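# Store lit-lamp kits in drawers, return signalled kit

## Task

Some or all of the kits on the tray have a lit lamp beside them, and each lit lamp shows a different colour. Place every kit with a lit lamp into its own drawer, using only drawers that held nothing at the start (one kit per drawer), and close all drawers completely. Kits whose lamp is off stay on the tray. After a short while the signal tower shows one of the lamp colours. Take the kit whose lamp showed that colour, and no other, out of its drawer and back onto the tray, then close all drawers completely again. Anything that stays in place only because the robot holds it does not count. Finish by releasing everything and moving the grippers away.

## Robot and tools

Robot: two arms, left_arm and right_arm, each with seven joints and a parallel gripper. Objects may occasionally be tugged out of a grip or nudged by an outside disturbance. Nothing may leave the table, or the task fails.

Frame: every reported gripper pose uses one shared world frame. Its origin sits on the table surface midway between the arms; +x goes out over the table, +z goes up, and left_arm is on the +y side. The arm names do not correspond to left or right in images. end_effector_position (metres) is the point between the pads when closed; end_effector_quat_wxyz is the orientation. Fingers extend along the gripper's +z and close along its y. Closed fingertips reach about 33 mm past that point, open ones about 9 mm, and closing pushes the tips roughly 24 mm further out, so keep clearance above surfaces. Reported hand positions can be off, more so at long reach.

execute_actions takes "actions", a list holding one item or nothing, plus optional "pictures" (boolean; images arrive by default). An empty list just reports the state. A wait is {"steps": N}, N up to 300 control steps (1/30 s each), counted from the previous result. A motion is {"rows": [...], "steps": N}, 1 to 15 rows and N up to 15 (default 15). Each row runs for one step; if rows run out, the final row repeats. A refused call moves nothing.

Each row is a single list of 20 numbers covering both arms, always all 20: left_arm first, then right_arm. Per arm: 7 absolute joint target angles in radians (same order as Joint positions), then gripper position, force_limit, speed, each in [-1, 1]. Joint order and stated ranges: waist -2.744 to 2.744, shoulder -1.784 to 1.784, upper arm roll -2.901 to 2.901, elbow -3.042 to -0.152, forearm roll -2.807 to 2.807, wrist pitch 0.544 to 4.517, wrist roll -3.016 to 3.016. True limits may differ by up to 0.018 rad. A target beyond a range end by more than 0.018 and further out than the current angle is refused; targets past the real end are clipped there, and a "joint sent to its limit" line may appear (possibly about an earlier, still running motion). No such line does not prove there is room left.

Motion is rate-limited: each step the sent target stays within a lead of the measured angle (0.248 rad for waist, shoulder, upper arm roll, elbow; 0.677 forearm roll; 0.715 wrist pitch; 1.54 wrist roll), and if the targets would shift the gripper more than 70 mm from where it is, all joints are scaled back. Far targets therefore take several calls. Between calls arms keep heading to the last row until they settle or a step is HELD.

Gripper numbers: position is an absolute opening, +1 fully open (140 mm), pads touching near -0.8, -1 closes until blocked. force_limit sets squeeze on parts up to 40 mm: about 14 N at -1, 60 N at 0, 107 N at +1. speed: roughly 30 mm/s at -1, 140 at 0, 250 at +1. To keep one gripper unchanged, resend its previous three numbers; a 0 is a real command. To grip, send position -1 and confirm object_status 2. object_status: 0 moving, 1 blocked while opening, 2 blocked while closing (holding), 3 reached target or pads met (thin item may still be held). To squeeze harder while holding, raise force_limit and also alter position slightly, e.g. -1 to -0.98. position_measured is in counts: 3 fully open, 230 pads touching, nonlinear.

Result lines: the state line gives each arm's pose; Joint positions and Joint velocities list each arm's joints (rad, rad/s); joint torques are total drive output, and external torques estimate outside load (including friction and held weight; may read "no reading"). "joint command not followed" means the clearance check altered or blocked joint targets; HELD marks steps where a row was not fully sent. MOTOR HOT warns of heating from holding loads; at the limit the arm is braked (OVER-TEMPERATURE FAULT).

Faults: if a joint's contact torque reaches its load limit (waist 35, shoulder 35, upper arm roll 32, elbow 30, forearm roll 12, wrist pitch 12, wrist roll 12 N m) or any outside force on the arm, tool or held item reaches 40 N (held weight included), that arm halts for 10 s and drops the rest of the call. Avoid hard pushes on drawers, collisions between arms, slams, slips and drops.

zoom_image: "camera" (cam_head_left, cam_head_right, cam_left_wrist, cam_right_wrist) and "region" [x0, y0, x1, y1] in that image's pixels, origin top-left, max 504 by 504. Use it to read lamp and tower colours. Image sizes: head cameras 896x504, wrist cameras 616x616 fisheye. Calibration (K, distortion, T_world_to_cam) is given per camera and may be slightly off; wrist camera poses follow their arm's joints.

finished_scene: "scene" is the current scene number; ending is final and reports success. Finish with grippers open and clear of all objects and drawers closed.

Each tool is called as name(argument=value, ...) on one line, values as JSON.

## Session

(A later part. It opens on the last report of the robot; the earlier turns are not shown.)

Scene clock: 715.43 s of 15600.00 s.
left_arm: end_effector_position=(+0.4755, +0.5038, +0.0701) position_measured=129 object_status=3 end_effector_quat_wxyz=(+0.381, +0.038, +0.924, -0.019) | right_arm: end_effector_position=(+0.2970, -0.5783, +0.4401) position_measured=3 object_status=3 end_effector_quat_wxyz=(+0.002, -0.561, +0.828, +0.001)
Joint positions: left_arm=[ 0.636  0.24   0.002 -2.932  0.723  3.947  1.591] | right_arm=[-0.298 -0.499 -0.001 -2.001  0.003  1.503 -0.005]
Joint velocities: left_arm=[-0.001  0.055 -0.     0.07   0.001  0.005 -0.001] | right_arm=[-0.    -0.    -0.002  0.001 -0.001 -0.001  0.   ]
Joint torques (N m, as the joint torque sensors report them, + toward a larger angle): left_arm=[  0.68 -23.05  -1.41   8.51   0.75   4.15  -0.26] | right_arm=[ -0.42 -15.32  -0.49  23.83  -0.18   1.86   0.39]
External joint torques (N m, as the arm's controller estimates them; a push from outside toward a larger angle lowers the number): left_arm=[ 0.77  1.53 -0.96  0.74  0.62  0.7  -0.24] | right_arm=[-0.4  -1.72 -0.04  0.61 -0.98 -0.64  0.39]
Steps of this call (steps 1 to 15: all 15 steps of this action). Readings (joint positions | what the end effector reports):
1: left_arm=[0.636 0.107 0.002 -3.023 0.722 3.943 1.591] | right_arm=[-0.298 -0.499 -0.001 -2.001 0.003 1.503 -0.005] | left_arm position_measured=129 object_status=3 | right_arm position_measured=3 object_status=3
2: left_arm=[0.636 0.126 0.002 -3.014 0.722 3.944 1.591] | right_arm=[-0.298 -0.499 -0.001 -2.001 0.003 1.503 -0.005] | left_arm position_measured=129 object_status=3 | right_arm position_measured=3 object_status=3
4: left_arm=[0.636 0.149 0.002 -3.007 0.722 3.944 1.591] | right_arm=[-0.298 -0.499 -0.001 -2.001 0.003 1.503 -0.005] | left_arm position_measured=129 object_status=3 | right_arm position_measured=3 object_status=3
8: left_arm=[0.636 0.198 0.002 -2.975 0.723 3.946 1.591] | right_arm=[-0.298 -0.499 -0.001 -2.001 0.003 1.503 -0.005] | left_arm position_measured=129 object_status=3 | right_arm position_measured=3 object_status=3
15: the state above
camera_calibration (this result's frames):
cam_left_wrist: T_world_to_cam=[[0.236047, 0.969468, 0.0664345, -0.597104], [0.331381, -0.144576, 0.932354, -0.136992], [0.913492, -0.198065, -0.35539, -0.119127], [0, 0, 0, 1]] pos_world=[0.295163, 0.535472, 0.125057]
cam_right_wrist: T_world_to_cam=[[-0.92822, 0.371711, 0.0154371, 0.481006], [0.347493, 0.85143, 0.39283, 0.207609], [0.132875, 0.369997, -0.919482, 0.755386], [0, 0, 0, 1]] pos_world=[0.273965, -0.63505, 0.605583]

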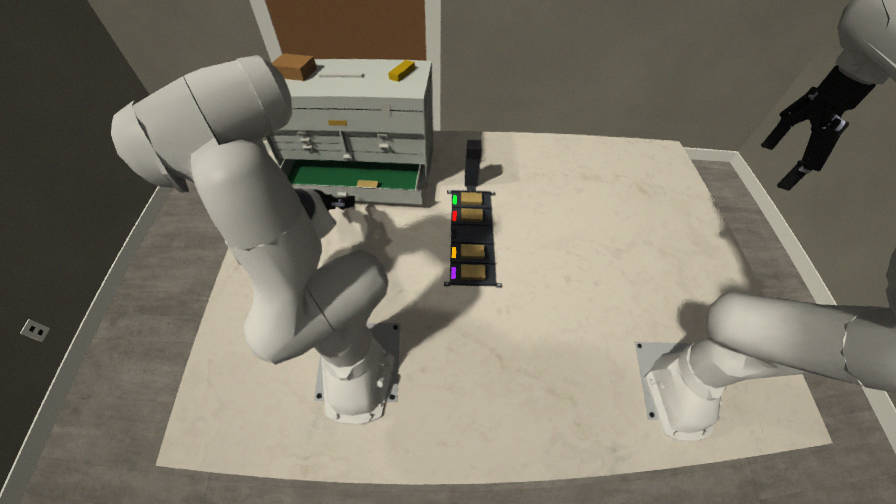

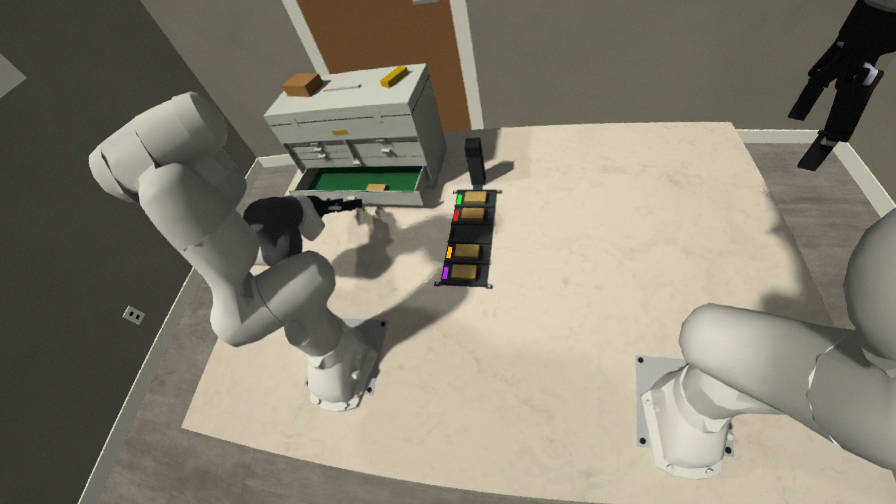

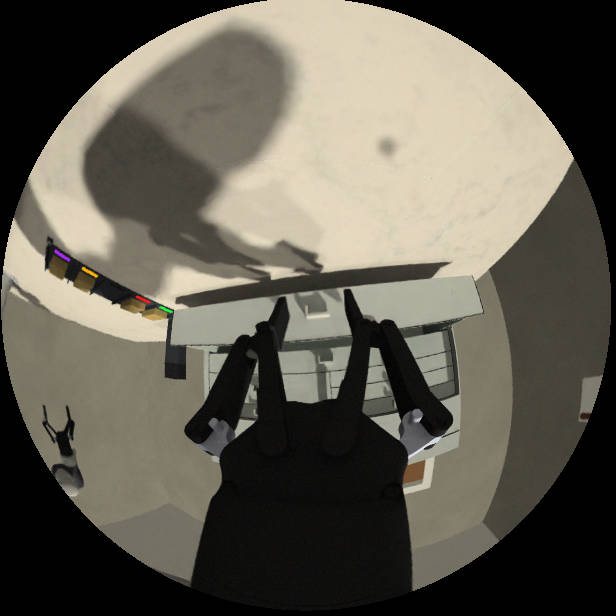

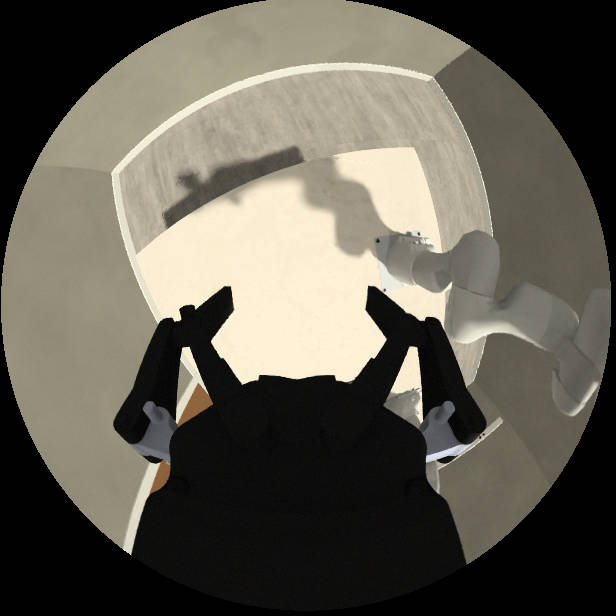

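execute_actions(actions=[{"rows":[[0.612,0.252,0,-2.903,0.715,3.925,1.55,0,0,0, -0.3,-0.5,0,-2.0,0,1.5,0,1,0,0],[0.612,0.252,0,-2.903,0.715,3.925,1.55,0,0,0, -0.3,-0.5,0,-2.0,0,1.5,0,1,0,0],[0.591,0.26,0,-2.878,0.705,3.912,1.535,0,0,0, -0.3,-0.5,0,-2.0,0,1.5,0,1,0,0],[0.591,0.26,0,-2.878,0.705,3.912,1.535,0,0,0, -0.3,-0.5,0,-2.0,0,1.5,0,1,0,0],[0.571,0.268,0,-2.853,0.695,3.898,1.52,0,0,0, -0.3,-0.5,0,-2.0,0,1.5,0,1,0,0],[0.571,0.268,0,-2.853,0.695,3.898,1.52,0,0,0, -0.3,-0.5,0,-2.0,0,1.5,0,1,0,0],[0.554,0.277,0,-2.827,0.688,3.885,1.505,0,0,0, -0.3,-0.5,0,-2.0,0,1.5,0,1,0,0],[0.554,0.277,0,-2.827,0.688,3.885,1.505,0,0,0, -0.3,-0.5,0,-2.0,0,1.5,0,1,0,0],[0.537,0.287,0,-2.80,0.682,3.87,1.49,0,0,0, -0.3,-0.5,0,-2.0,0,1.5,0,1,0,0],[0.537,0.287,0,-2.80,0.682,3.87,1.49,0,0,0, -0.3,-0.5,0,-2.0,0,1.5,0,1,0,0],[0.52,0.297,0,-2.773,0.676,3.857,1.475,0,0,0, -0.3,-0.5,0,-2.0,0,1.5,0,1,0,0],[0.52,0.297,0,-2.773,0.676,3.857,1.475,0,0,0, -0.3,-0.5,0,-2.0,0,1.5,0,1,0,0],[0.504,0.307,0,-2.747,0.67,3.842,1.46,0,0,0, -0.3,-0.5,0,-2.0,0,1.5,0,1,0,0],[0.504,0.307,0,-2.747,0.67,3.842,1.46,0,0,0, -0.3,-0.5,0,-2.0,0,1.5,0,1,0,0],[0.488,0.318,0,-2.72,0.664,3.828,1.445,0,0,0, -0.3,-0.5,0,-2.0,0,1.5,0,1,0,0]],"steps":15}], pictures=false)

execute_actions(actions=[{"rows":[[0.472,0.328,0,-2.693,0.658,3.813,1.43,0,0,0, -0.3,-0.5,0,-2.0,0,1.5,0,1,0,0],[0.472,0.328,0,-2.693,0.658,3.813,1.43,0,0,0, -0.3,-0.5,0,-2.0,0,1.5,0,1,0,0],[0.457,0.34,0,-2.666,0.653,3.80,1.42,0,0,0, -0.3,-0.5,0,-2.0,0,1.5,0,1,0,0],[0.457,0.34,0,-2.666,0.653,3.80,1.42,0,0,0, -0.3,-0.5,0,-2.0,0,1.5,0,1,0,0],[0.457,0.34,0,-2.666,0.653,3.80,1.42,0,0,0, -0.3,-0.5,0,-2.0,0,1.5,0,1,0,0],[0.442,0.351,0,-2.639,0.648,3.788,1.41,0,0,0, -0.3,-0.5,0,-2.0,0,1.5,0,1,0,0],[0.442,0.351,0,-2.639,0.648,3.788,1.41,0,0,0, -0.3,-0.5,0,-2.0,0,1.5,0,1,0,0],[0.442,0.351,0,-2.639,0.648,3.788,1.41,0,0,0, -0.3,-0.5,0,-2.0,0,1.5,0,1,0,0],[0.428,0.362,0,-2.612,0.643,3.778,1.41,0,0,0, -0.3,-0.5,0,-2.0,0,1.5,0,1,0,0],[0.428,0.362,0,-2.612,0.643,3.778,1.41,0,0,0, -0.3,-0.5,0,-2.0,0,1.5,0,1,0,0],[0.428,0.362,0,-2.612,0.643,3.778,1.41,0,0,0, -0.3,-0.5,0,-2.0,0,1.5,0,1,0,0],[0.42,0.368,0,-2.598,0.64,3.774,1.41,0,0,0, -0.3,-0.5,0,-2.0,0,1.5,0,1,0,0],[0.42,0.368,0,-2.598,0.64,3.774,1.41,0,0,0, -0.3,-0.5,0,-2.0,0,1.5,0,1,0,0],[0.414,0.372,0,-2.588,0.638,3.77,1.41,0,0,0, -0.3,-0.5,0,-2.0,0,1.5,0,1,0,0]],"steps":15}], pictures=false)

execute_actions(actions=[{"steps":15}], pictures=false)

Scene clock: 749.70 s of 15600.00 s.
left_arm: end_effector_position=(+0.5407, +0.5007, +0.0690) position_measured=129 object_status=3 end_effector_quat_wxyz=(+0.380, +0.049, +0.923, -0.017) | right_arm: end_effector_position=(+0.2970, -0.5783, +0.4401) position_measured=3 object_status=3 end_effector_quat_wxyz=(+0.002, -0.561, +0.828, +0.001)
Joint positions: left_arm=[ 0.513  0.304  0.002 -2.76   0.678  3.862  1.51 ] | right_arm=[-0.298 -0.499 -0.001 -2.001  0.003  1.503 -0.005]
Joint velocities: left_arm=[-0.262  0.174  0.001  0.427 -0.088 -0.185 -0.195] | right_arm=[-0.    -0.002  0.     0.001  0.     0.    -0.001]
Joint torques (N m, as the joint torque sensors report them, + toward a larger angle): left_arm=[ -2.   -28.92  -2.19  13.11  -0.85   3.    -0.21] | right_arm=[ -0.64 -15.03  -0.59  24.03  -0.17   1.84   0.38]
External joint torques (N m, as the arm's controller estimates them; a push from outside toward a larger angle lowers the number): left_arm=[-2.42  0.46 -0.71  3.68 -0.74  0.09 -0.07] | right_arm=[-0.67 -1.36 -0.21  0.77 -0.98 -0.67  0.38]
Steps of this call (steps 1 to 15: the robot went on to your last target; steps 16 to 90: nothing new was sent; then 30.77 s passed at rest; steps 91 to 105: all 15 steps of this action). Readings (joint positions | what the end effector reports):
91: left_arm=[0.631 0.246 0.002 -2.923 0.722 3.945 1.587] | right_arm=[-0.298 -0.499 -0.001 -2.001 0.003 1.503 -0.005] | left_arm position_measured=129 object_status=3 | right_arm position_measured=3 object_status=3
92: left_arm=[0.626 0.248 0.002 -2.916 0.721 3.942 1.584] | right_arm=[-0.298 -0.499 -0.001 -2.001 0.003 1.503 -0.005] | left_arm position_measured=129 object_status=3 | right_arm position_measured=3 object_status=3
94: left_arm=[0.610 0.253 0.002 -2.898 0.715 3.933 1.576] | right_arm=[-0.298 -0.499 -0.001 -2.001 0.003 1.503 -0.005] | left_arm position_measured=129 object_status=3 | right_arm position_measured=3 object_status=3
98: left_arm=[0.573 0.269 0.003 -2.852 0.700 3.909 1.554] | right_arm=[-0.298 -0.499 -0.001 -2.001 0.003 1.503 -0.005] | left_arm position_measured=129 object_status=3 | right_arm position_measured=3 object_status=3
105: the state above

Scene clock: 750.20 s of 15600.00 s.
left_arm: end_effector_position=(+0.5986, +0.4963, +0.0691) position_measured=129 object_status=3 end_effector_quat_wxyz=(+0.380, +0.047, +0.923, -0.015) | right_arm: end_effector_position=(+0.2970, -0.5783, +0.4401) position_measured=3 object_status=3 end_effector_quat_wxyz=(+0.002, -0.561, +0.828, +0.001)
Joint positions: left_arm=[ 0.425  0.368  0.003 -2.603  0.643  3.78   1.434] | right_arm=[-0.298 -0.499 -0.001 -2.001  0.003  1.503 -0.005]
Joint velocities: left_arm=[-0.077  0.057 -0.001  0.14  -0.039 -0.091 -0.072] | right_arm=[-0.001  0.001 -0.     0.001 -0.     0.     0.001]
Joint torques (N m, as the joint torque sensors report them, + toward a larger angle): left_arm=[ -3.07 -31.82  -1.67  14.22  -0.22   4.18  -0.04] | right_arm=[ -0.83 -15.41  -0.91  24.06  -0.27   1.86   0.36]
External joint torques (N m, as the arm's controller estimates them; a push from outside toward a larger angle lowers the number): left_arm=[-3.96  0.46 -1.97  2.67 -0.03  0.56 -0.06] | right_arm=[-0.85 -1.9  -0.52  0.88 -1.07 -0.65  0.36]
Steps of this call (steps 1 to 15: all 15 steps of this action). Readings (joint positions | what the end effector reports):
1: left_arm=[0.502 0.311 0.002 -2.742 0.674 3.853 1.503] | right_arm=[-0.298 -0.499 -0.001 -2.001 0.003 1.503 -0.005] | left_arm position_measured=129 object_status=3 | right_arm position_measured=3 object_status=3
2: left_arm=[0.493 0.317 0.002 -2.726 0.671 3.846 1.496] | right_arm=[-0.298 -0.499 -0.001 -2.001 0.003 1.503 -0.005] | left_arm position_measured=129 object_status=3 | right_arm position_measured=3 object_status=3
4: left_arm=[0.475 0.330 0.002 -2.695 0.665 3.830 1.481] | right_arm=[-0.298 -0.499 -0.001 -2.001 0.003 1.503 -0.005] | left_arm position_measured=129 object_status=3 | right_arm position_measured=3 object_status=3
8: left_arm=[0.453 0.345 0.002 -2.656 0.656 3.808 1.458] | right_arm=[-0.298 -0.499 -0.001 -2.001 0.003 1.503 -0.005] | left_arm position_measured=129 object_status=3 | right_arm position_measured=3 object_status=3
15: the state above

Scene clock: 750.70 s of 15600.00 s.
left_arm: end_effector_position=(+0.6008, +0.4961, +0.0691) position_measured=129 object_status=3 end_effector_quat_wxyz=(+0.380, +0.040, +0.924, -0.017) | right_arm: end_effector_position=(+0.2970, -0.5783, +0.4401) position_measured=3 object_status=3 end_effector_quat_wxyz=(+0.002, -0.561, +0.828, +0.001)
Joint positions: left_arm=[ 0.421  0.369  0.003 -2.597  0.641  3.775  1.417] | right_arm=[-0.298 -0.499 -0.001 -2.001  0.003  1.503 -0.005]
Joint velocities: left_arm=[-0.001  0.002 -0.001 -0.001 -0.002  0.001 -0.014] | right_arm=[ 0.    -0.     0.001  0.001 -0.     0.     0.   ]
Joint torques (N m, as the joint torque sensors report them, + toward a larger angle): left_arm=[ -4.88 -30.22  -1.77  16.9   -0.89   2.71  -0.1 ] | right_arm=[ -0.64 -15.42  -0.79  24.18  -0.19   1.84   0.38]
External joint torques (N m, as the arm's controller estimates them; a push from outside toward a larger angle lowers the number): left_arm=[-4.84  2.21 -1.28  4.16 -0.65 -0.7  -0.08] | right_arm=[-0.69 -1.88 -0.44  0.98 -1.   -0.66  0.38]
Steps of this call (steps 1 to 15: the robot went on to your last target). Readings (joint positions | what the end effector reports):
1: left_arm=[0.423 0.369 0.003 -2.599 0.642 3.778 1.432] | right_arm=[-0.298 -0.499 -0.001 -2.001 0.003 1.503 -0.005] | left_arm position_measured=129 object_status=3 | right_arm position_measured=3 object_status=3
2: left_arm=[0.423 0.369 0.003 -2.598 0.642 3.777 1.430] | right_arm=[-0.298 -0.499 -0.001 -2.001 0.003 1.503 -0.005] | left_arm position_measured=129 object_status=3 | right_arm position_measured=3 object_status=3
4: left_arm=[0.422 0.369 0.003 -2.597 0.641 3.775 1.427] | right_arm=[-0.298 -0.499 -0.001 -2.001 0.003 1.503 -0.005] | left_arm position_measured=129 object_status=3 | right_arm position_measured=3 object_status=3
8: left_arm=[0.421 0.369 0.003 -2.597 0.641 3.775 1.422] | right_arm=[-0.298 -0.499 -0.001 -2.001 0.003 1.503 -0.005] | left_arm position_measured=129 object_status=3 | right_arm position_measured=3 object_status=3
15: the state above

execute_actions(actions=[{"rows":[[0.475,0.326,0,-2.696,0.661,3.831,1.44,0,0,0, -0.3,-0.5,0,-2.0,0,1.5,0,1,0,0]],"steps":10}], pictures=false)

execute_actions(actions=[{"rows":[[0.50,0.23,0,-2.73,0.73,3.76,1.30,0,0,0, -0.3,-0.5,0,-2.0,0,1.5,0,1,0,0],[0.50,0.23,0,-2.73,0.73,3.76,1.30,0,0,0, -0.3,-0.5,0,-2.0,0,1.5,0,1,0,0],[0.50,0.23,0,-2.73,0.73,3.74,1.30,0,0,0, -0.3,-0.5,0,-2.0,0,1.5,0,1,0,0],[0.50,0.23,0,-2.73,0.76,3.72,1.30,0,0,0, -0.3,-0.5,0,-2.0,0,1.5,0,1,0,0],[0.50,0.18,0,-2.74,0.79,3.716,1.30,0,0,0, -0.3,-0.5,0,-2.0,0,1.5,0,1,0,0],[0.50,0.18,0,-2.74,0.79,3.716,1.30,0,0,0, -0.3,-0.5,0,-2.0,0,1.5,0,1,0,0],[0.50,0.129,0,-2.746,0.792,3.716,1.295,0,0,0, -0.3,-0.5,0,-2.0,0,1.5,0,1,0,0]],"steps":15}], pictures=false)

execute_actions(actions=[{"rows":[[0.455,0.182,0,-2.654,0.78,3.68,1.26,0,0,0, -0.3,-0.5,0,-2.0,0,1.5,0,1,0,0]],"steps":15}], pictures=false)

execute_actions(actions=[{"steps":20}])

zoom_image(camera="cam_left_wrist", region=[240, 240, 460, 400])

Scene clock: 823.17 s of 15600.00 s.
left_arm: end_effector_position=(+0.5652, +0.4990, +0.0676) position_measured=129 object_status=3 end_effector_quat_wxyz=(+0.377, +0.024, +0.926, -0.025) | right_arm: end_effector_position=(+0.2970, -0.5783, +0.4401) position_measured=3 object_status=3 end_effector_quat_wxyz=(+0.002, -0.561, +0.828, +0.001)
Joint positions: left_arm=[ 0.472  0.329  0.    -2.694  0.657  3.819  1.427] | right_arm=[-0.298 -0.499 -0.001 -2.001  0.003  1.503 -0.005]
Joint velocities: left_arm=[ 0.003 -0.012  0.    -0.013  0.013  0.045  0.021] | right_arm=[ 0.002  0.001  0.001  0.001 -0.001 -0.     0.   ]
Joint torques (N m, as the joint torque sensors report them, + toward a larger angle): left_arm=[  0.77 -31.31  -0.53   8.83   0.78   4.18   0.42] | right_arm=[ -0.97 -15.36  -0.81  24.09  -0.2    1.89   0.35]
External joint torques (N m, as the arm's controller estimates them; a push from outside toward a larger angle lowers the number): left_arm=[ 0.82 -1.41 -0.03 -2.79  0.95  0.78  0.44] | right_arm=[-1.07 -1.93 -0.52  0.97 -1.01 -0.6   0.35]
Steps of this call (steps 1 to 15: the robot went on to your last target; steps 16 to 90: nothing new was sent; then 69.13 s passed at rest; steps 91 to 100: all 10 steps of this action). Readings (joint positions | what the end effector reports):
91: left_arm=[0.431 0.358 -0.001 -2.618 0.645 3.784 1.415] | right_arm=[-0.298 -0.499 -0.001 -2.001 0.003 1.503 -0.005] | left_arm position_measured=129 object_status=3 | right_arm position_measured=3 object_status=3
92: left_arm=[0.444 0.346 -0.002 -2.645 0.649 3.792 1.417] | right_arm=[-0.298 -0.499 -0.001 -2.001 0.003 1.503 -0.005] | left_arm position_measured=129 object_status=3 | right_arm position_measured=3 object_status=3
94: left_arm=[0.462 0.336 -0.000 -2.675 0.652 3.803 1.420] | right_arm=[-0.298 -0.499 -0.001 -2.001 0.003 1.503 -0.005] | left_arm position_measured=129 object_status=3 | right_arm position_measured=3 object_status=3
98: left_arm=[0.471 0.330 0.000 -2.692 0.656 3.816 1.425] | right_arm=[-0.298 -0.499 -0.001 -2.001 0.003 1.503 -0.005] | left_arm position_measured=129 object_status=3 | right_arm position_measured=3 object_status=3
100: the state above

Scene clock: 823.67 s of 15600.00 s.
left_arm: end_effector_position=(+0.5599, +0.4967, +0.1246) position_measured=129 object_status=3 end_effector_quat_wxyz=(+0.387, +0.041, +0.921, -0.009) | right_arm: end_effector_position=(+0.2970, -0.5783, +0.4401) position_measured=3 object_status=3 end_effector_quat_wxyz=(+0.002, -0.561, +0.828, +0.001)
Joint positions: left_arm=[ 0.497  0.131 -0.    -2.743  0.785  3.728  1.327] | right_arm=[-0.298 -0.499 -0.001 -2.001  0.003  1.503 -0.005]
Joint velocities: left_arm=[ 0.002 -0.004 -0.001 -0.018  0.033 -0.047 -0.082] | right_arm=[-0.    -0.    -0.001 -0.001  0.     0.     0.001]
Joint torques (N m, as the joint torque sensors report them, + toward a larger angle): left_arm=[  1.22 -28.34  -0.26  12.9    0.48   2.62  -0.07] | right_arm=[ -0.72 -15.35  -1.11  23.82  -0.23   1.86   0.4 ]
External joint torques (N m, as the arm's controller estimates them; a push from outside toward a larger angle lowers the number): left_arm=[ 1.17 -1.95 -0.08 -1.47  0.99 -0.77 -0.06] | right_arm=[-0.69 -1.89 -0.65  0.7  -1.03 -0.63  0.4 ]
Steps of this call (steps 1 to 15: all 15 steps of this action). Readings (joint positions | what the end effector reports):
1: left_arm=[0.478 0.311 -0.000 -2.705 0.673 3.808 1.415] | right_arm=[-0.298 -0.499 -0.001 -2.001 0.003 1.503 -0.005] | left_arm position_measured=129 object_status=3 | right_arm position_measured=3 object_status=3
2: left_arm=[0.484 0.285 -0.000 -2.715 0.686 3.800 1.404] | right_arm=[-0.298 -0.499 -0.001 -2.001 0.003 1.503 -0.005] | left_arm position_measured=129 object_status=3 | right_arm position_measured=3 object_status=3
4: left_arm=[0.493 0.250 -0.000 -2.721 0.710 3.780 1.385] | right_arm=[-0.298 -0.499 -0.001 -2.001 0.003 1.503 -0.005] | left_arm position_measured=129 object_status=3 | right_arm position_measured=3 object_status=3
8: left_arm=[0.496 0.170 -0.000 -2.740 0.763 3.746 1.356] | right_arm=[-0.298 -0.499 -0.001 -2.001 0.003 1.503 -0.005] | left_arm position_measured=129 object_status=3 | right_arm position_measured=3 object_status=3
15: the state above

Scene clock: 824.17 s of 15600.00 s.
left_arm: end_effector_position=(+0.5882, +0.4961, +0.1229) position_measured=129 object_status=3 end_effector_quat_wxyz=(+0.384, +0.037, +0.923, -0.011) | right_arm: end_effector_position=(+0.2970, -0.5783, +0.4401) position_measured=3 object_status=3 end_effector_quat_wxyz=(+0.002, -0.561, +0.828, +0.001)
Joint positions: left_arm=[ 0.458  0.18   0.001 -2.656  0.783  3.686  1.278] | right_arm=[-0.298 -0.499 -0.001 -2.001  0.003  1.503 -0.005]
Joint velocities: left_arm=[-0.     0.001 -0.     0.001  0.001 -0.013 -0.038] | right_arm=[-0.    -0.    -0.    -0.001 -0.     0.    -0.001]
Joint torques (N m, as the joint torque sensors report them, + toward a larger angle): left_arm=[ -2.29 -26.83  -0.81  15.48  -1.06   2.8   -0.44] | right_arm=[ -0.49 -15.2   -0.63  24.04  -0.16   1.83   0.36]
External joint torques (N m, as the arm's controller estimates them; a push from outside toward a larger angle lowers the number): left_arm=[-2.26  2.04 -0.48  0.47 -0.53 -0.57 -0.42] | right_arm=[-0.48 -1.66 -0.19  0.89 -0.96 -0.66  0.36]
Steps of this call (steps 1 to 15: all 15 steps of this action). Readings (joint positions | what the end effector reports):
1: left_arm=[0.489 0.143 0.002 -2.724 0.785 3.720 1.321] | right_arm=[-0.298 -0.499 -0.001 -2.001 0.003 1.503 -0.005] | left_arm position_measured=129 object_status=3 | right_arm position_measured=3 object_status=3
2: left_arm=[0.479 0.157 0.002 -2.700 0.784 3.714 1.315] | right_arm=[-0.298 -0.499 -0.001 -2.001 0.003 1.503 -0.005] | left_arm position_measured=129 object_status=3 | right_arm position_measured=3 object_status=3
4: left_arm=[0.466 0.171 0.001 -2.673 0.783 3.704 1.306] | right_arm=[-0.298 -0.499 -0.001 -2.001 0.003 1.503 -0.005] | left_arm position_measured=129 object_status=3 | right_arm position_measured=3 object_status=3
8: left_arm=[0.459 0.178 0.001 -2.658 0.783 3.693 1.292] | right_arm=[-0.298 -0.499 -0.001 -2.001 0.003 1.503 -0.005] | left_arm position_measured=129 object_status=3 | right_arm position_measured=3 object_status=3
15: the state above

Scene clock: 824.83 s of 15600.00 s.
left_arm: end_effector_position=(+0.5880, +0.4963, +0.1223) position_measured=129 object_status=3 end_effector_quat_wxyz=(+0.383, +0.032, +0.923, -0.012) | right_arm: end_effector_position=(+0.2970, -0.5783, +0.4401) position_measured=3 object_status=3 end_effector_quat_wxyz=(+0.002, -0.561, +0.828, +0.001)
Joint positions: left_arm=[ 0.458  0.18   0.001 -2.656  0.783  3.684  1.268] | right_arm=[-0.298 -0.499 -0.001 -2.001  0.003  1.503 -0.005]
Joint velocities: left_arm=[-0.001 -0.     0.001  0.    -0.001 -0.001 -0.006] | right_arm=[-0.001 -0.    -0.001  0.001 -0.    -0.001 -0.   ]
Joint torques (N m, as the joint torque sensors report them, + toward a larger angle): left_arm=[ -2.25 -27.32  -0.58  15.77  -1.12   2.84  -0.38] | right_arm=[ -0.81 -15.26  -1.17  24.34  -0.19   1.86   0.37]
External joint torques (N m, as the arm's controller estimates them; a push from outside toward a larger angle lowers the number): left_arm=[-2.26  1.53 -0.28  0.75 -0.58 -0.52 -0.36] | right_arm=[-0.75 -1.68 -0.68  1.13 -0.99 -0.64  0.37]
Steps of this call (steps 1 to 15: the robot went on to your last target; steps 16 to 20: nothing new was sent). Readings (joint positions | what the end effector reports):
1: left_arm=[0.458 0.180 0.001 -2.656 0.783 3.686 1.277] | right_arm=[-0.298 -0.499 -0.001 -2.001 0.003 1.503 -0.005] | left_arm position_measured=129 object_status=3 | right_arm position_measured=3 object_status=3
2: left_arm=[0.458 0.180 0.001 -2.656 0.783 3.686 1.276] | right_arm=[-0.298 -0.499 -0.001 -2.001 0.003 1.503 -0.005] | left_arm position_measured=129 object_status=3 | right_arm position_measured=3 object_status=3
4: left_arm=[0.458 0.180 0.001 -2.656 0.783 3.685 1.274] | right_arm=[-0.298 -0.499 -0.001 -2.001 0.003 1.503 -0.005] | left_arm position_measured=129 object_status=3 | right_arm position_measured=3 object_status=3
8: left_arm=[0.458 0.180 0.001 -2.656 0.783 3.685 1.272] | right_arm=[-0.298 -0.499 -0.001 -2.001 0.003 1.503 -0.005] | left_arm position_measured=129 object_status=3 | right_arm position_measured=3 object_status=3
20: the state above
All arms were judged still, so your last target was given up. Only a new action makes them travel on or press farther. Fingers that are still opening or closing keep moving.
camera_calibration (this result's frames):
cam_left_wrist: T_world_to_cam=[[0.219398, 0.972774, 0.0746686, -0.612747], [0.329286, -0.145874, 0.932894, -0.222217], [0.918387, -0.180088, -0.352325, -0.216891], [0, 0, 0, 1]] pos_world=[0.406799, 0.52459, 0.176641]
cam_right_wrist: T_world_to_cam=[[-0.928219, 0.371715, 0.0154171, 0.481016], [0.347491, 0.851437, 0.392816, 0.207616], [0.132889, 0.369977, -0.919488, 0.755385], [0, 0, 0, 1]] pos_world=[0.273961, -0.635048, 0.605597]

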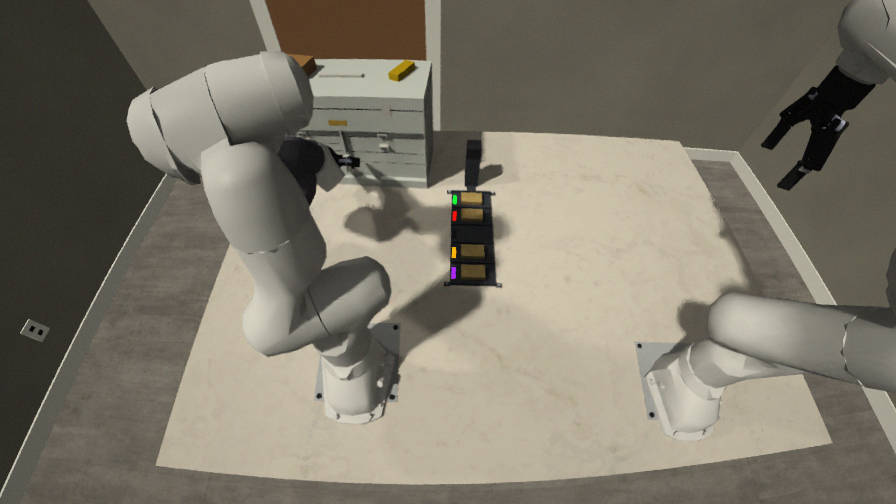

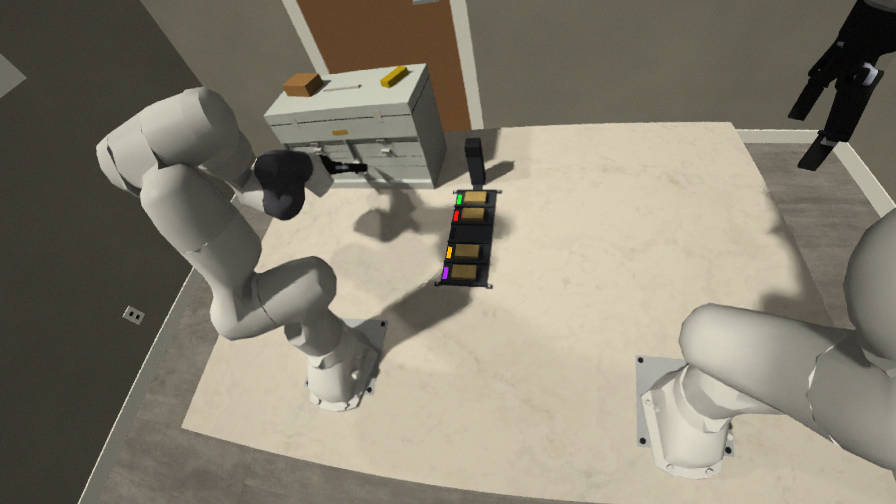

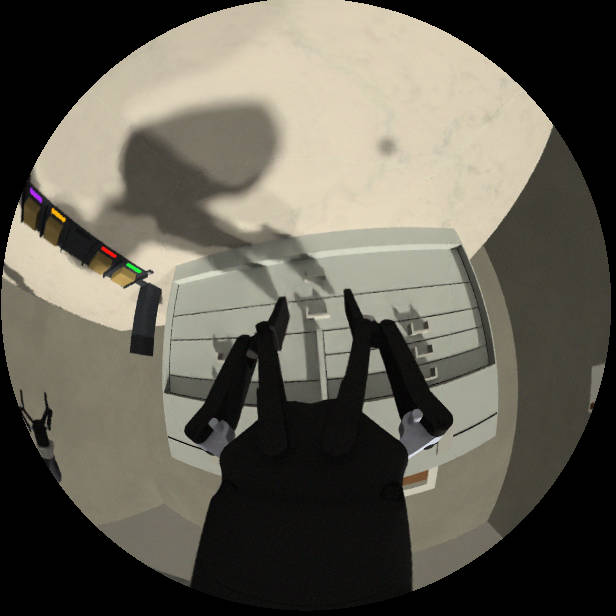

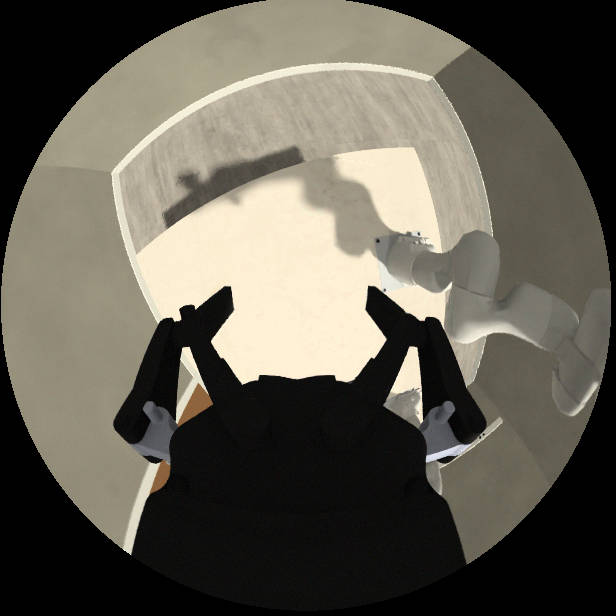

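Region (240, 240, 460, 400) of cam_left_wrist's 616x616 image, scaled by 2.291, with more detail than that image has; it fills the top 367 rows of this view, and the rest is white.

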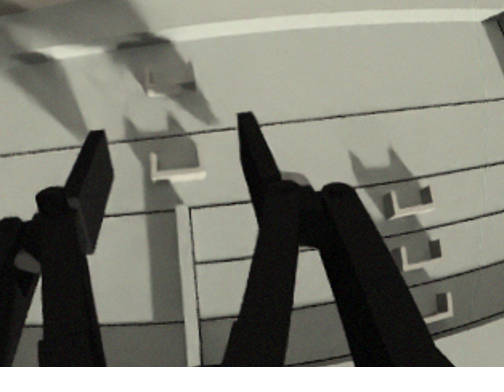

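execute_actions(actions=[{"rows":[[0.444,0.202,0,-2.629,0.777,3.675,1.255,0,0,0, -0.3,-0.5,0,-2.0,0,1.5,0,1,0,0]],"steps":15}], pictures=false)

execute_actions(actions=[{"rows":[[0.444,0.202,0,-2.629,0.777,3.675,1.255,-1,0.3,-0.3, -0.3,-0.5,0,-2.0,0,1.5,0,1,0,0]],"steps":15}], pictures=false)

execute_actions(actions=[{"steps":8}], pictures=false)

Scene clock: 836.87 s of 15600.00 s.
left_arm: end_effector_position=(+0.5961, +0.4950, +0.1204) position_measured=129 object_status=3 end_effector_quat_wxyz=(+0.383, +0.033, +0.923, -0.013) | right_arm: end_effector_position=(+0.2970, -0.5783, +0.4401) position_measured=3 object_status=3 end_effector_quat_wxyz=(+0.002, -0.561, +0.828, +0.001)
Joint positions: left_arm=[ 0.447  0.2    0.001 -2.631  0.78   3.679  1.263] | right_arm=[-0.298 -0.499 -0.001 -2.001  0.003  1.503 -0.005]
Joint velocities: left_arm=[-0.     0.    -0.     0.001 -0.001 -0.003 -0.003] | right_arm=[-0.    -0.     0.    -0.002  0.001  0.     0.   ]
Joint torques (N m, as the joint torque sensors report them, + toward a larger angle): left_arm=[ -2.46 -27.69  -0.74  15.44  -0.98   2.78  -0.33] | right_arm=[ -0.65 -15.33  -1.06  24.03  -0.19   1.92   0.36]
External joint torques (N m, as the arm's controller estimates them; a push from outside toward a larger angle lowers the number): left_arm=[-2.43  1.86 -0.38  0.34 -0.43 -0.57 -0.31] | right_arm=[-0.65 -1.85 -0.64  0.92 -1.   -0.56  0.36]
Steps of this call (steps 1 to 90: nothing new was sent; then 8.53 s passed at rest; steps 91 to 105: all 15 steps of this action). Readings (joint positions | what the end effector reports):
91: left_arm=[0.456 0.184 0.001 -2.650 0.782 3.683 1.266] | right_arm=[-0.298 -0.499 -0.001 -2.001 0.003 1.503 -0.005] | left_arm position_measured=129 object_status=3 | right_arm position_measured=3 object_status=3
92: left_arm=[0.453 0.190 0.001 -2.643 0.781 3.683 1.266] | right_arm=[-0.298 -0.499 -0.001 -2.001 0.003 1.503 -0.005] | left_arm position_measured=129 object_status=3 | right_arm position_measured=3 object_status=3
94: left_arm=[0.449 0.196 0.001 -2.635 0.781 3.681 1.265] | right_arm=[-0.298 -0.499 -0.001 -2.001 0.003 1.503 -0.005] | left_arm position_measured=129 object_status=3 | right_arm position_measured=3 object_status=3
98: left_arm=[0.447 0.199 0.001 -2.631 0.780 3.680 1.264] | right_arm=[-0.298 -0.499 -0.001 -2.001 0.003 1.503 -0.005] | left_arm position_measured=129 object_status=3 | right_arm position_measured=3 object_status=3
105: the state above

Scene clock: 837.37 s of 15600.00 s.
left_arm: end_effector_position=(+0.5962, +0.4964, +0.1205) position_measured=194 object_status=0 end_effector_quat_wxyz=(+0.383, +0.032, +0.923, -0.013) | right_arm: end_effector_position=(+0.2970, -0.5783, +0.4401) position_measured=3 object_status=3 end_effector_quat_wxyz=(+0.002, -0.561, +0.828, +0.001)
Joint positions: left_arm=[ 0.447  0.2    0.002 -2.63   0.778  3.678  1.262] | right_arm=[-0.298 -0.499 -0.001 -2.001  0.003  1.503 -0.005]
Joint velocities: left_arm=[-0.001 -0.001 -0.001 -0.001  0.001  0.    -0.   ] | right_arm=[-0.    -0.002 -0.    -0.     0.001  0.    -0.   ]
Joint torques (N m, as the joint torque sensors report them, + toward a larger angle): left_arm=[ -2.86 -28.47  -1.2   15.81  -0.68   2.97  -0.3 ] | right_arm=[ -0.7  -15.21  -0.9   24.22  -0.19   1.81   0.33]
External joint torques (N m, as the arm's controller estimates them; a push from outside toward a larger angle lowers the number): left_arm=[-2.71  1.1  -0.74  0.72 -0.15 -0.4  -0.28] | right_arm=[-0.7  -1.52 -0.47  0.98 -0.99 -0.69  0.33]
Steps of this call (steps 1 to 15: all 15 steps of this action). Readings (joint positions | what the end effector reports):
1: left_arm=[0.447 0.200 0.001 -2.631 0.780 3.679 1.263] | right_arm=[-0.298 -0.499 -0.001 -2.001 0.003 1.503 -0.005] | left_arm position_measured=129 object_status=0 | right_arm position_measured=3 object_status=3
2: left_arm=[0.447 0.200 0.001 -2.631 0.780 3.679 1.263] | right_arm=[-0.298 -0.499 -0.001 -2.001 0.003 1.503 -0.005] | left_arm position_measured=133 object_status=0 | right_arm position_measured=3 object_status=3
4: left_arm=[0.447 0.200 0.001 -2.631 0.780 3.679 1.262] | right_arm=[-0.298 -0.499 -0.001 -2.001 0.003 1.503 -0.005] | left_arm position_measured=145 object_status=0 | right_arm position_measured=3 object_status=3
8: left_arm=[0.447 0.200 0.001 -2.630 0.780 3.679 1.262] | right_arm=[-0.298 -0.499 -0.001 -2.001 0.003 1.503 -0.005] | left_arm position_measured=168 object_status=0 | right_arm position_measured=3 object_status=3
15: the state above

Scene clock: 837.63 s of 15600.00 s.
left_arm: end_effector_position=(+0.5962, +0.4964, +0.1205) position_measured=194 object_status=2 end_effector_quat_wxyz=(+0.383, +0.032, +0.923, -0.013) | right_arm: end_effector_position=(+0.2970, -0.5783, +0.4401) position_measured=3 object_status=3 end_effector_quat_wxyz=(+0.002, -0.561, +0.828, +0.001)
Joint positions: left_arm=[ 0.447  0.2    0.002 -2.63   0.778  3.678  1.262] | right_arm=[-0.298 -0.499 -0.001 -2.001  0.003  1.503 -0.005]
Joint velocities: left_arm=[ 0.     0.     0.     0.001 -0.001  0.     0.   ] | right_arm=[-0.    -0.     0.002 -0.002 -0.001 -0.     0.   ]
Joint torques (N m, as the joint torque sensors report them, + toward a larger angle): left_arm=[ -1.93 -28.52  -1.03  15.43  -0.73   2.9   -0.21] | right_arm=[ -0.84 -15.41  -0.84  24.    -0.21   1.88   0.36]
External joint torques (N m, as the arm's controller estimates them; a push from outside toward a larger angle lowers the number): left_arm=[-1.95  1.09 -0.73  0.28 -0.17 -0.46 -0.19] | right_arm=[-0.9  -1.86 -0.5   0.84 -1.02 -0.62  0.36]
Steps of this call (steps 1 to 8: the robot went on to your last target). Readings (joint positions | what the end effector reports):
1: left_arm=[0.447 0.200 0.002 -2.630 0.778 3.678 1.262] | right_arm=[-0.298 -0.499 -0.001 -2.001 0.003 1.503 -0.005] | left_arm position_measured=194 object_status=0 | right_arm position_measured=3 object_status=3
2: left_arm=[0.447 0.200 0.002 -2.630 0.778 3.678 1.262] | right_arm=[-0.298 -0.499 -0.001 -2.001 0.003 1.503 -0.005] | left_arm position_measured=194 object_status=0 | right_arm position_measured=3 object_status=3
4: left_arm=[0.447 0.200 0.002 -2.630 0.778 3.678 1.262] | right_arm=[-0.298 -0.499 -0.001 -2.001 0.003 1.503 -0.005] | left_arm position_measured=194 object_status=2 | right_arm position_measured=3 object_status=3
8: the state above

execute_actions(actions=[{"rows":[[0.464,0.181,0,-2.662,0.783,3.70,1.286,-1,0.3,-0.3, -0.3,-0.5,0,-2.0,0,1.5,0,1,0,0],[0.464,0.181,0,-2.662,0.783,3.70,1.286,-1,0.3,-0.3, -0.3,-0.5,0,-2.0,0,1.5,0,1,0,0],[0.464,0.181,0,-2.662,0.783,3.70,1.286,-1,0.3,-0.3, -0.3,-0.5,0,-2.0,0,1.5,0,1,0,0],[0.477,0.164,0,-2.691,0.786,3.712,1.297,-1,0.3,-0.3, -0.3,-0.5,0,-2.0,0,1.5,0,1,0,0],[0.477,0.164,0,-2.691,0.786,3.712,1.297,-1,0.3,-0.3, -0.3,-0.5,0,-2.0,0,1.5,0,1,0,0],[0.477,0.164,0,-2.691,0.786,3.712,1.297,-1,0.3,-0.3, -0.3,-0.5,0,-2.0,0,1.5,0,1,0,0],[0.491,0.147,0,-2.72,0.79,3.724,1.308,-1,0.3,-0.3, -0.3,-0.5,0,-2.0,0,1.5,0,1,0,0],[0.491,0.147,0,-2.72,0.79,3.724,1.308,-1,0.3,-0.3, -0.3,-0.5,0,-2.0,0,1.5,0,1,0,0],[0.491,0.147,0,-2.72,0.79,3.724,1.308,-1,0.3,-0.3, -0.3,-0.5,0,-2.0,0,1.5,0,1,0,0],[0.507,0.131,0,-2.748,0.796,3.735,1.319,-1,0.3,-0.3, -0.3,-0.5,0,-2.0,0,1.5,0,1,0,0],[0.507,0.131,0,-2.748,0.796,3.735,1.319,-1,0.3,-0.3, -0.3,-0.5,0,-2.0,0,1.5,0,1,0,0],[0.507,0.131,0,-2.748,0.796,3.735,1.319,-1,0.3,-0.3, -0.3,-0.5,0,-2.0,0,1.5,0,1,0,0],[0.524,0.115,0,-2.776,0.804,3.746,1.329,-1,0.3,-0.3, -0.3,-0.5,0,-2.0,0,1.5,0,1,0,0]],"steps":15}], pictures=false)

execute_actions(actions=[{"rows":[[0.542,0.099,0,-2.803,0.813,3.757,1.338,-1,0.3,-0.3, -0.3,-0.5,0,-2.0,0,1.5,0,1,0,0],[0.542,0.099,0,-2.803,0.813,3.757,1.338,-1,0.3,-0.3, -0.3,-0.5,0,-2.0,0,1.5,0,1,0,0],[0.542,0.099,0,-2.803,0.813,3.757,1.338,-1,0.3,-0.3, -0.3,-0.5,0,-2.0,0,1.5,0,1,0,0],[0.562,0.083,0,-2.83,0.824,3.768,1.347,-1,0.3,-0.3, -0.3,-0.5,0,-2.0,0,1.5,0,1,0,0],[0.562,0.083,0,-2.83,0.824,3.768,1.347,-1,0.3,-0.3, -0.3,-0.5,0,-2.0,0,1.5,0,1,0,0],[0.562,0.083,0,-2.83,0.824,3.768,1.347,-1,0.3,-0.3, -0.3,-0.5,0,-2.0,0,1.5,0,1,0,0],[0.583,0.068,0,-2.856,0.836,3.779,1.356,-1,0.3,-0.3, -0.3,-0.5,0,-2.0,0,1.5,0,1,0,0],[0.583,0.068,0,-2.856,0.836,3.779,1.356,-1,0.3,-0.3, -0.3,-0.5,0,-2.0,0,1.5,0,1,0,0],[0.583,0.068,0,-2.856,0.836,3.779,1.356,-1,0.3,-0.3, -0.3,-0.5,0,-2.0,0,1.5,0,1,0,0],[0.605,0.053,0,-2.881,0.851,3.789,1.363,-1,0.3,-0.3, -0.3,-0.5,0,-2.0,0,1.5,0,1,0,0],[0.605,0.053,0,-2.881,0.851,3.789,1.363,-1,0.3,-0.3, -0.3,-0.5,0,-2.0,0,1.5,0,1,0,0],[0.605,0.053,0,-2.881,0.851,3.789,1.363,-1,0.3,-0.3, -0.3,-0.5,0,-2.0,0,1.5,0,1,0,0],[0.628,0.038,0,-2.906,0.869,3.797,1.368,-1,0.3,-0.3, -0.3,-0.5,0,-2.0,0,1.5,0,1,0,0]],"steps":15}], pictures=false)

execute_actions(actions=[{"rows":[[0.651,0.023,0,-2.93,0.889,3.803,1.372,-1,0.3,-0.3, -0.3,-0.5,0,-2.0,0,1.5,0,1,0,0],[0.651,0.023,0,-2.93,0.889,3.803,1.372,-1,0.3,-0.3, -0.3,-0.5,0,-2.0,0,1.5,0,1,0,0],[0.651,0.023,0,-2.93,0.889,3.803,1.372,-1,0.3,-0.3, -0.3,-0.5,0,-2.0,0,1.5,0,1,0,0],[0.663,0.016,0,-2.942,0.899,3.807,1.375,-1,0.3,-0.3, -0.3,-0.5,0,-2.0,0,1.5,0,1,0,0]],"steps":15}])

zoom_image(camera="cam_head_right", region=[240, 60, 480, 240])

Scene clock: 883.17 s of 15600.00 s.
left_arm: end_effector_position=(+0.5512, +0.4991, +0.1212) position_measured=195 object_status=2 end_effector_quat_wxyz=(+0.383, +0.027, +0.923, -0.014) | right_arm: end_effector_position=(+0.2970, -0.5783, +0.4401) position_measured=3 object_status=3 end_effector_quat_wxyz=(+0.002, -0.561, +0.828, +0.001)
Joint positions: left_arm=[ 0.513  0.124 -0.001 -2.761  0.796  3.729  1.303] | right_arm=[-0.298 -0.499 -0.001 -2.001  0.003  1.503 -0.005]
Joint velocities: left_arm=[ 0.104 -0.094  0.001 -0.174  0.045  0.083  0.082] | right_arm=[-0.002 -0.    -0.     0.    -0.001  0.     0.   ]
Joint torques (N m, as the joint torque sensors report them, + toward a larger angle): left_arm=[  0.43 -26.59   0.5   12.68   0.3    3.99   0.18] | right_arm=[ -0.99 -15.39  -0.75  23.95  -0.24   1.84   0.41]
External joint torques (N m, as the arm's controller estimates them; a push from outside toward a larger angle lowers the number): left_arm=[ 1.56 -1.2   1.79 -2.77  0.67  0.5   0.18] | right_arm=[-0.9  -1.81 -0.23  0.73 -1.03 -0.66  0.41]
Steps of this call (steps 1 to 15: the robot went on to your last target; steps 16 to 90: nothing new was sent; then 42.03 s passed at rest; steps 91 to 105: all 15 steps of this action). Readings (joint positions | what the end effector reports):
91: left_arm=[0.450 0.196 0.001 -2.636 0.778 3.680 1.263] | right_arm=[-0.298 -0.499 -0.001 -2.001 0.003 1.503 -0.005] | left_arm position_measured=194 object_status=2 | right_arm position_measured=3 object_status=3
92: left_arm=[0.454 0.192 0.001 -2.644 0.779 3.684 1.265] | right_arm=[-0.298 -0.499 -0.001 -2.001 0.003 1.503 -0.005] | left_arm position_measured=195 object_status=2 | right_arm position_measured=3 object_status=3
94: left_arm=[0.461 0.183 0.001 -2.659 0.780 3.689 1.270] | right_arm=[-0.298 -0.499 -0.001 -2.001 0.003 1.503 -0.005] | left_arm position_measured=195 object_status=2 | right_arm position_measured=3 object_status=3
98: left_arm=[0.478 0.160 0.000 -2.697 0.783 3.703 1.281] | right_arm=[-0.298 -0.499 -0.001 -2.001 0.003 1.503 -0.005] | left_arm position_measured=195 object_status=2 | right_arm position_measured=3 object_status=3
105: the state above

Scene clock: 883.67 s of 15600.00 s.
left_arm: end_effector_position=(+0.5017, +0.5023, +0.1220) position_measured=195 object_status=2 end_effector_quat_wxyz=(+0.384, +0.027, +0.923, -0.014) | right_arm: end_effector_position=(+0.2970, -0.5783, +0.4401) position_measured=3 object_status=3 end_effector_quat_wxyz=(+0.002, -0.561, +0.828, +0.001)
Joint positions: left_arm=[ 0.614  0.046 -0.003 -2.892  0.855  3.784  1.347] | right_arm=[-0.298 -0.499 -0.001 -2.001  0.003  1.503 -0.005]
Joint velocities: left_arm=[ 0.143 -0.089  0.002 -0.153  0.103  0.071  0.062] | right_arm=[ 0.002 -0.     0.001 -0.001 -0.001 -0.     0.002]
Joint torques (N m, as the joint torque sensors report them, + toward a larger angle): left_arm=[  1.06 -22.49   2.48  12.06   0.36   3.65   0.3 ] | right_arm=[ -0.56 -15.43  -0.8   24.13  -0.2    1.89   0.4 ]
External joint torques (N m, as the arm's controller estimates them; a push from outside toward a larger angle lowers the number): left_arm=[ 2.22 -0.78  3.67 -2.2   0.65  0.12  0.3 ] | right_arm=[-0.62 -1.92 -0.47  0.98 -1.01 -0.6   0.4 ]
Steps of this call (steps 1 to 15: all 15 steps of this action). Readings (joint positions | what the end effector reports):
1: left_arm=[0.520 0.118 -0.001 -2.771 0.799 3.733 1.306] | right_arm=[-0.298 -0.499 -0.001 -2.001 0.003 1.503 -0.005] | left_arm position_measured=195 object_status=2 | right_arm position_measured=3 object_status=3
2: left_arm=[0.526 0.112 -0.001 -2.781 0.802 3.737 1.310] | right_arm=[-0.298 -0.499 -0.001 -2.001 0.003 1.503 -0.005] | left_arm position_measured=195 object_status=2 | right_arm position_measured=3 object_status=3
4: left_arm=[0.538 0.102 -0.001 -2.798 0.808 3.744 1.316] | right_arm=[-0.298 -0.499 -0.001 -2.001 0.003 1.503 -0.005] | left_arm position_measured=195 object_status=2 | right_arm position_measured=3 object_status=3
8: left_arm=[0.565 0.080 -0.002 -2.835 0.823 3.760 1.328] | right_arm=[-0.298 -0.499 -0.001 -2.001 0.003 1.503 -0.005] | left_arm position_measured=195 object_status=2 | right_arm position_measured=3 object_status=3
15: the state above

Scene clock: 884.17 s of 15600.00 s.
left_arm: end_effector_position=(+0.4830, +0.5035, +0.1223) position_measured=195 object_status=2 end_effector_quat_wxyz=(+0.384, +0.030, +0.923, -0.013) | right_arm: end_effector_position=(+0.2970, -0.5783, +0.4401) position_measured=3 object_status=3 end_effector_quat_wxyz=(+0.002, -0.561, +0.828, +0.001)
Joint positions: left_arm=[ 0.661  0.018 -0.002 -2.937  0.893  3.803  1.365] | right_arm=[-0.298 -0.499 -0.001 -2.001  0.003  1.503 -0.005]
Joint velocities: left_arm=[ 0.002 -0.     0.001 -0.001  0.003  0.003  0.009] | right_arm=[-0.001  0.001  0.     0.     0.     0.    -0.002]
Joint torques (N m, as the joint torque sensors report them, + toward a larger angle): left_arm=[  1.78 -21.71   1.34   9.26   1.12   4.05   0.47] | right_arm=[ -0.91 -15.28  -0.89  24.51  -0.23   1.8    0.37]
External joint torques (N m, as the arm's controller estimates them; a push from outside toward a larger angle lowers the number): left_arm=[ 1.81 -0.82  1.4  -3.27  1.52  0.64  0.48] | right_arm=[-0.89 -1.76 -0.45  1.34 -1.03 -0.7   0.37]
Steps of this call (steps 1 to 15: all 15 steps of this action). Readings (joint positions | what the end effector reports):
1: left_arm=[0.623 0.040 -0.003 -2.901 0.862 3.787 1.349] | right_arm=[-0.298 -0.499 -0.001 -2.001 0.003 1.503 -0.005] | left_arm position_measured=195 object_status=2 | right_arm position_measured=3 object_status=3
2: left_arm=[0.631 0.034 -0.003 -2.910 0.868 3.790 1.352] | right_arm=[-0.298 -0.499 -0.001 -2.001 0.003 1.503 -0.005] | left_arm position_measured=195 object_status=2 | right_arm position_measured=3 object_status=3
4: left_arm=[0.643 0.027 -0.003 -2.922 0.878 3.795 1.355] | right_arm=[-0.298 -0.499 -0.001 -2.001 0.003 1.503 -0.005] | left_arm position_measured=195 object_status=2 | right_arm position_measured=3 object_status=3
8: left_arm=[0.657 0.019 -0.002 -2.935 0.889 3.801 1.361] | right_arm=[-0.298 -0.499 -0.001 -2.001 0.003 1.503 -0.005] | left_arm position_measured=195 object_status=2 | right_arm position_measured=3 object_status=3
15: the state above
camera_calibration (this result's frames):
cam_left_wrist: T_world_to_cam=[[0.216144, 0.97364, 0.0728531, -0.595347], [0.32715, -0.142525, 0.934163, -0.187428], [0.919921, -0.178079, -0.349332, -0.12134], [0, 0, 0, 1]] pos_world=[0.301621, 0.531332, 0.176073]
cam_right_wrist: T_world_to_cam=[[-0.928218, 0.371718, 0.0153992, 0.481025], [0.347489, 0.851444, 0.392803, 0.207623], [0.132901, 0.369958, -0.919494, 0.755385], [0, 0, 0, 1]] pos_world=[0.273958, -0.635046, 0.605609]

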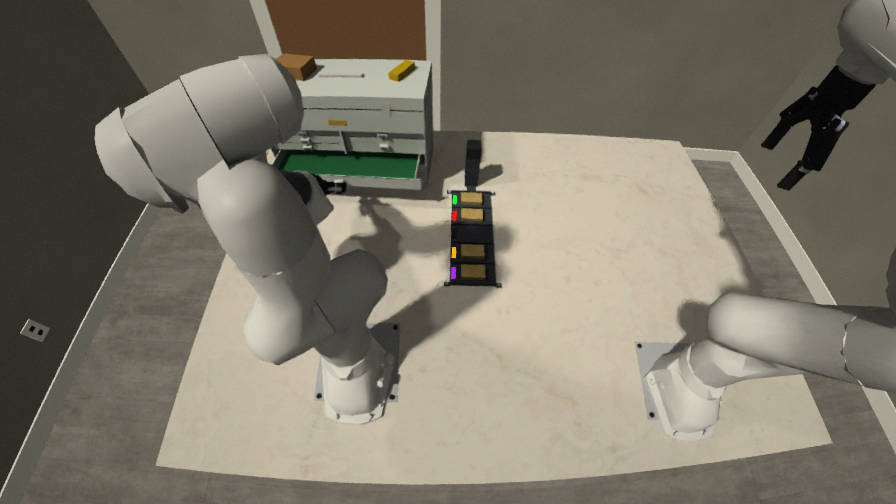

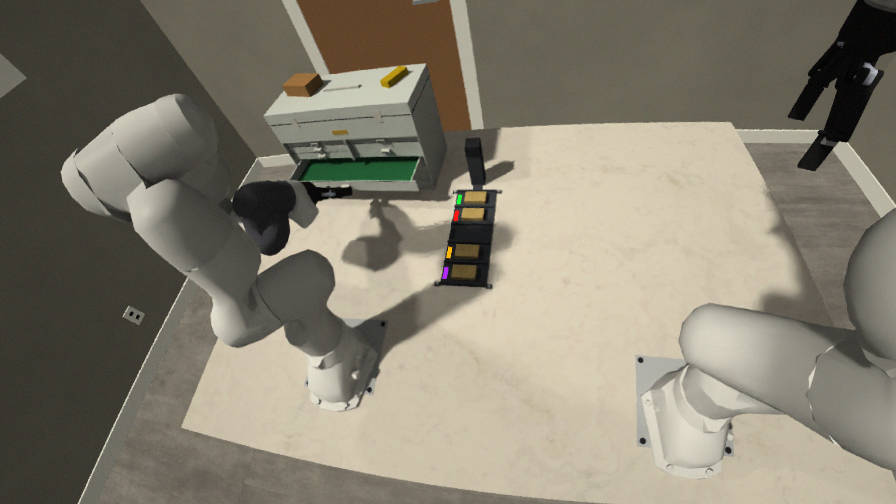

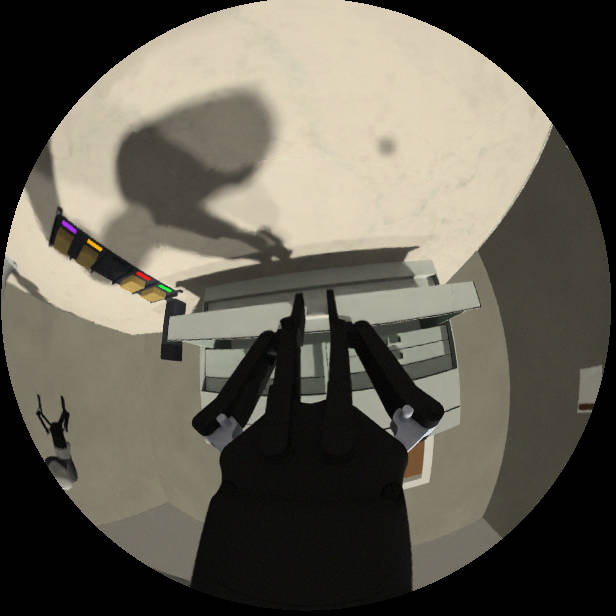

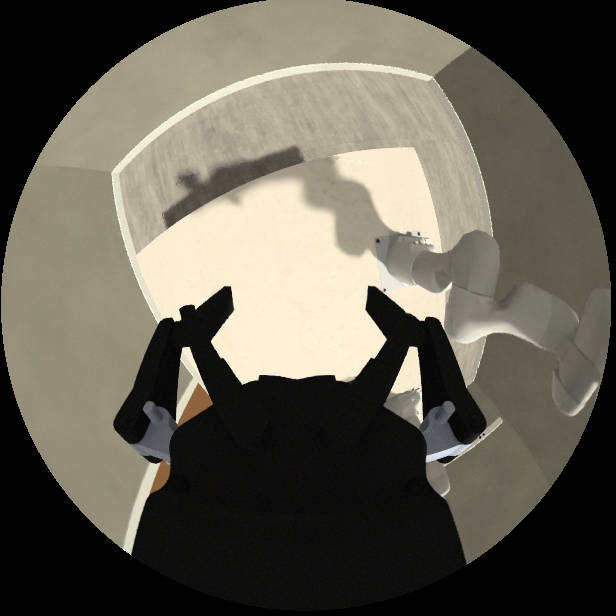

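Region (240, 60, 480, 240) of cam_head_right's 896x504 image, scaled by 2.100, with more detail than that image has; it fills the top 378 rows of this view, and the rest is white.

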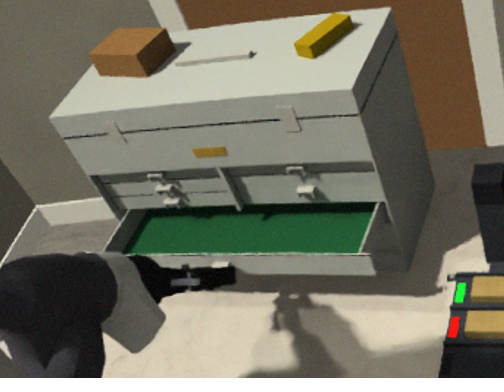

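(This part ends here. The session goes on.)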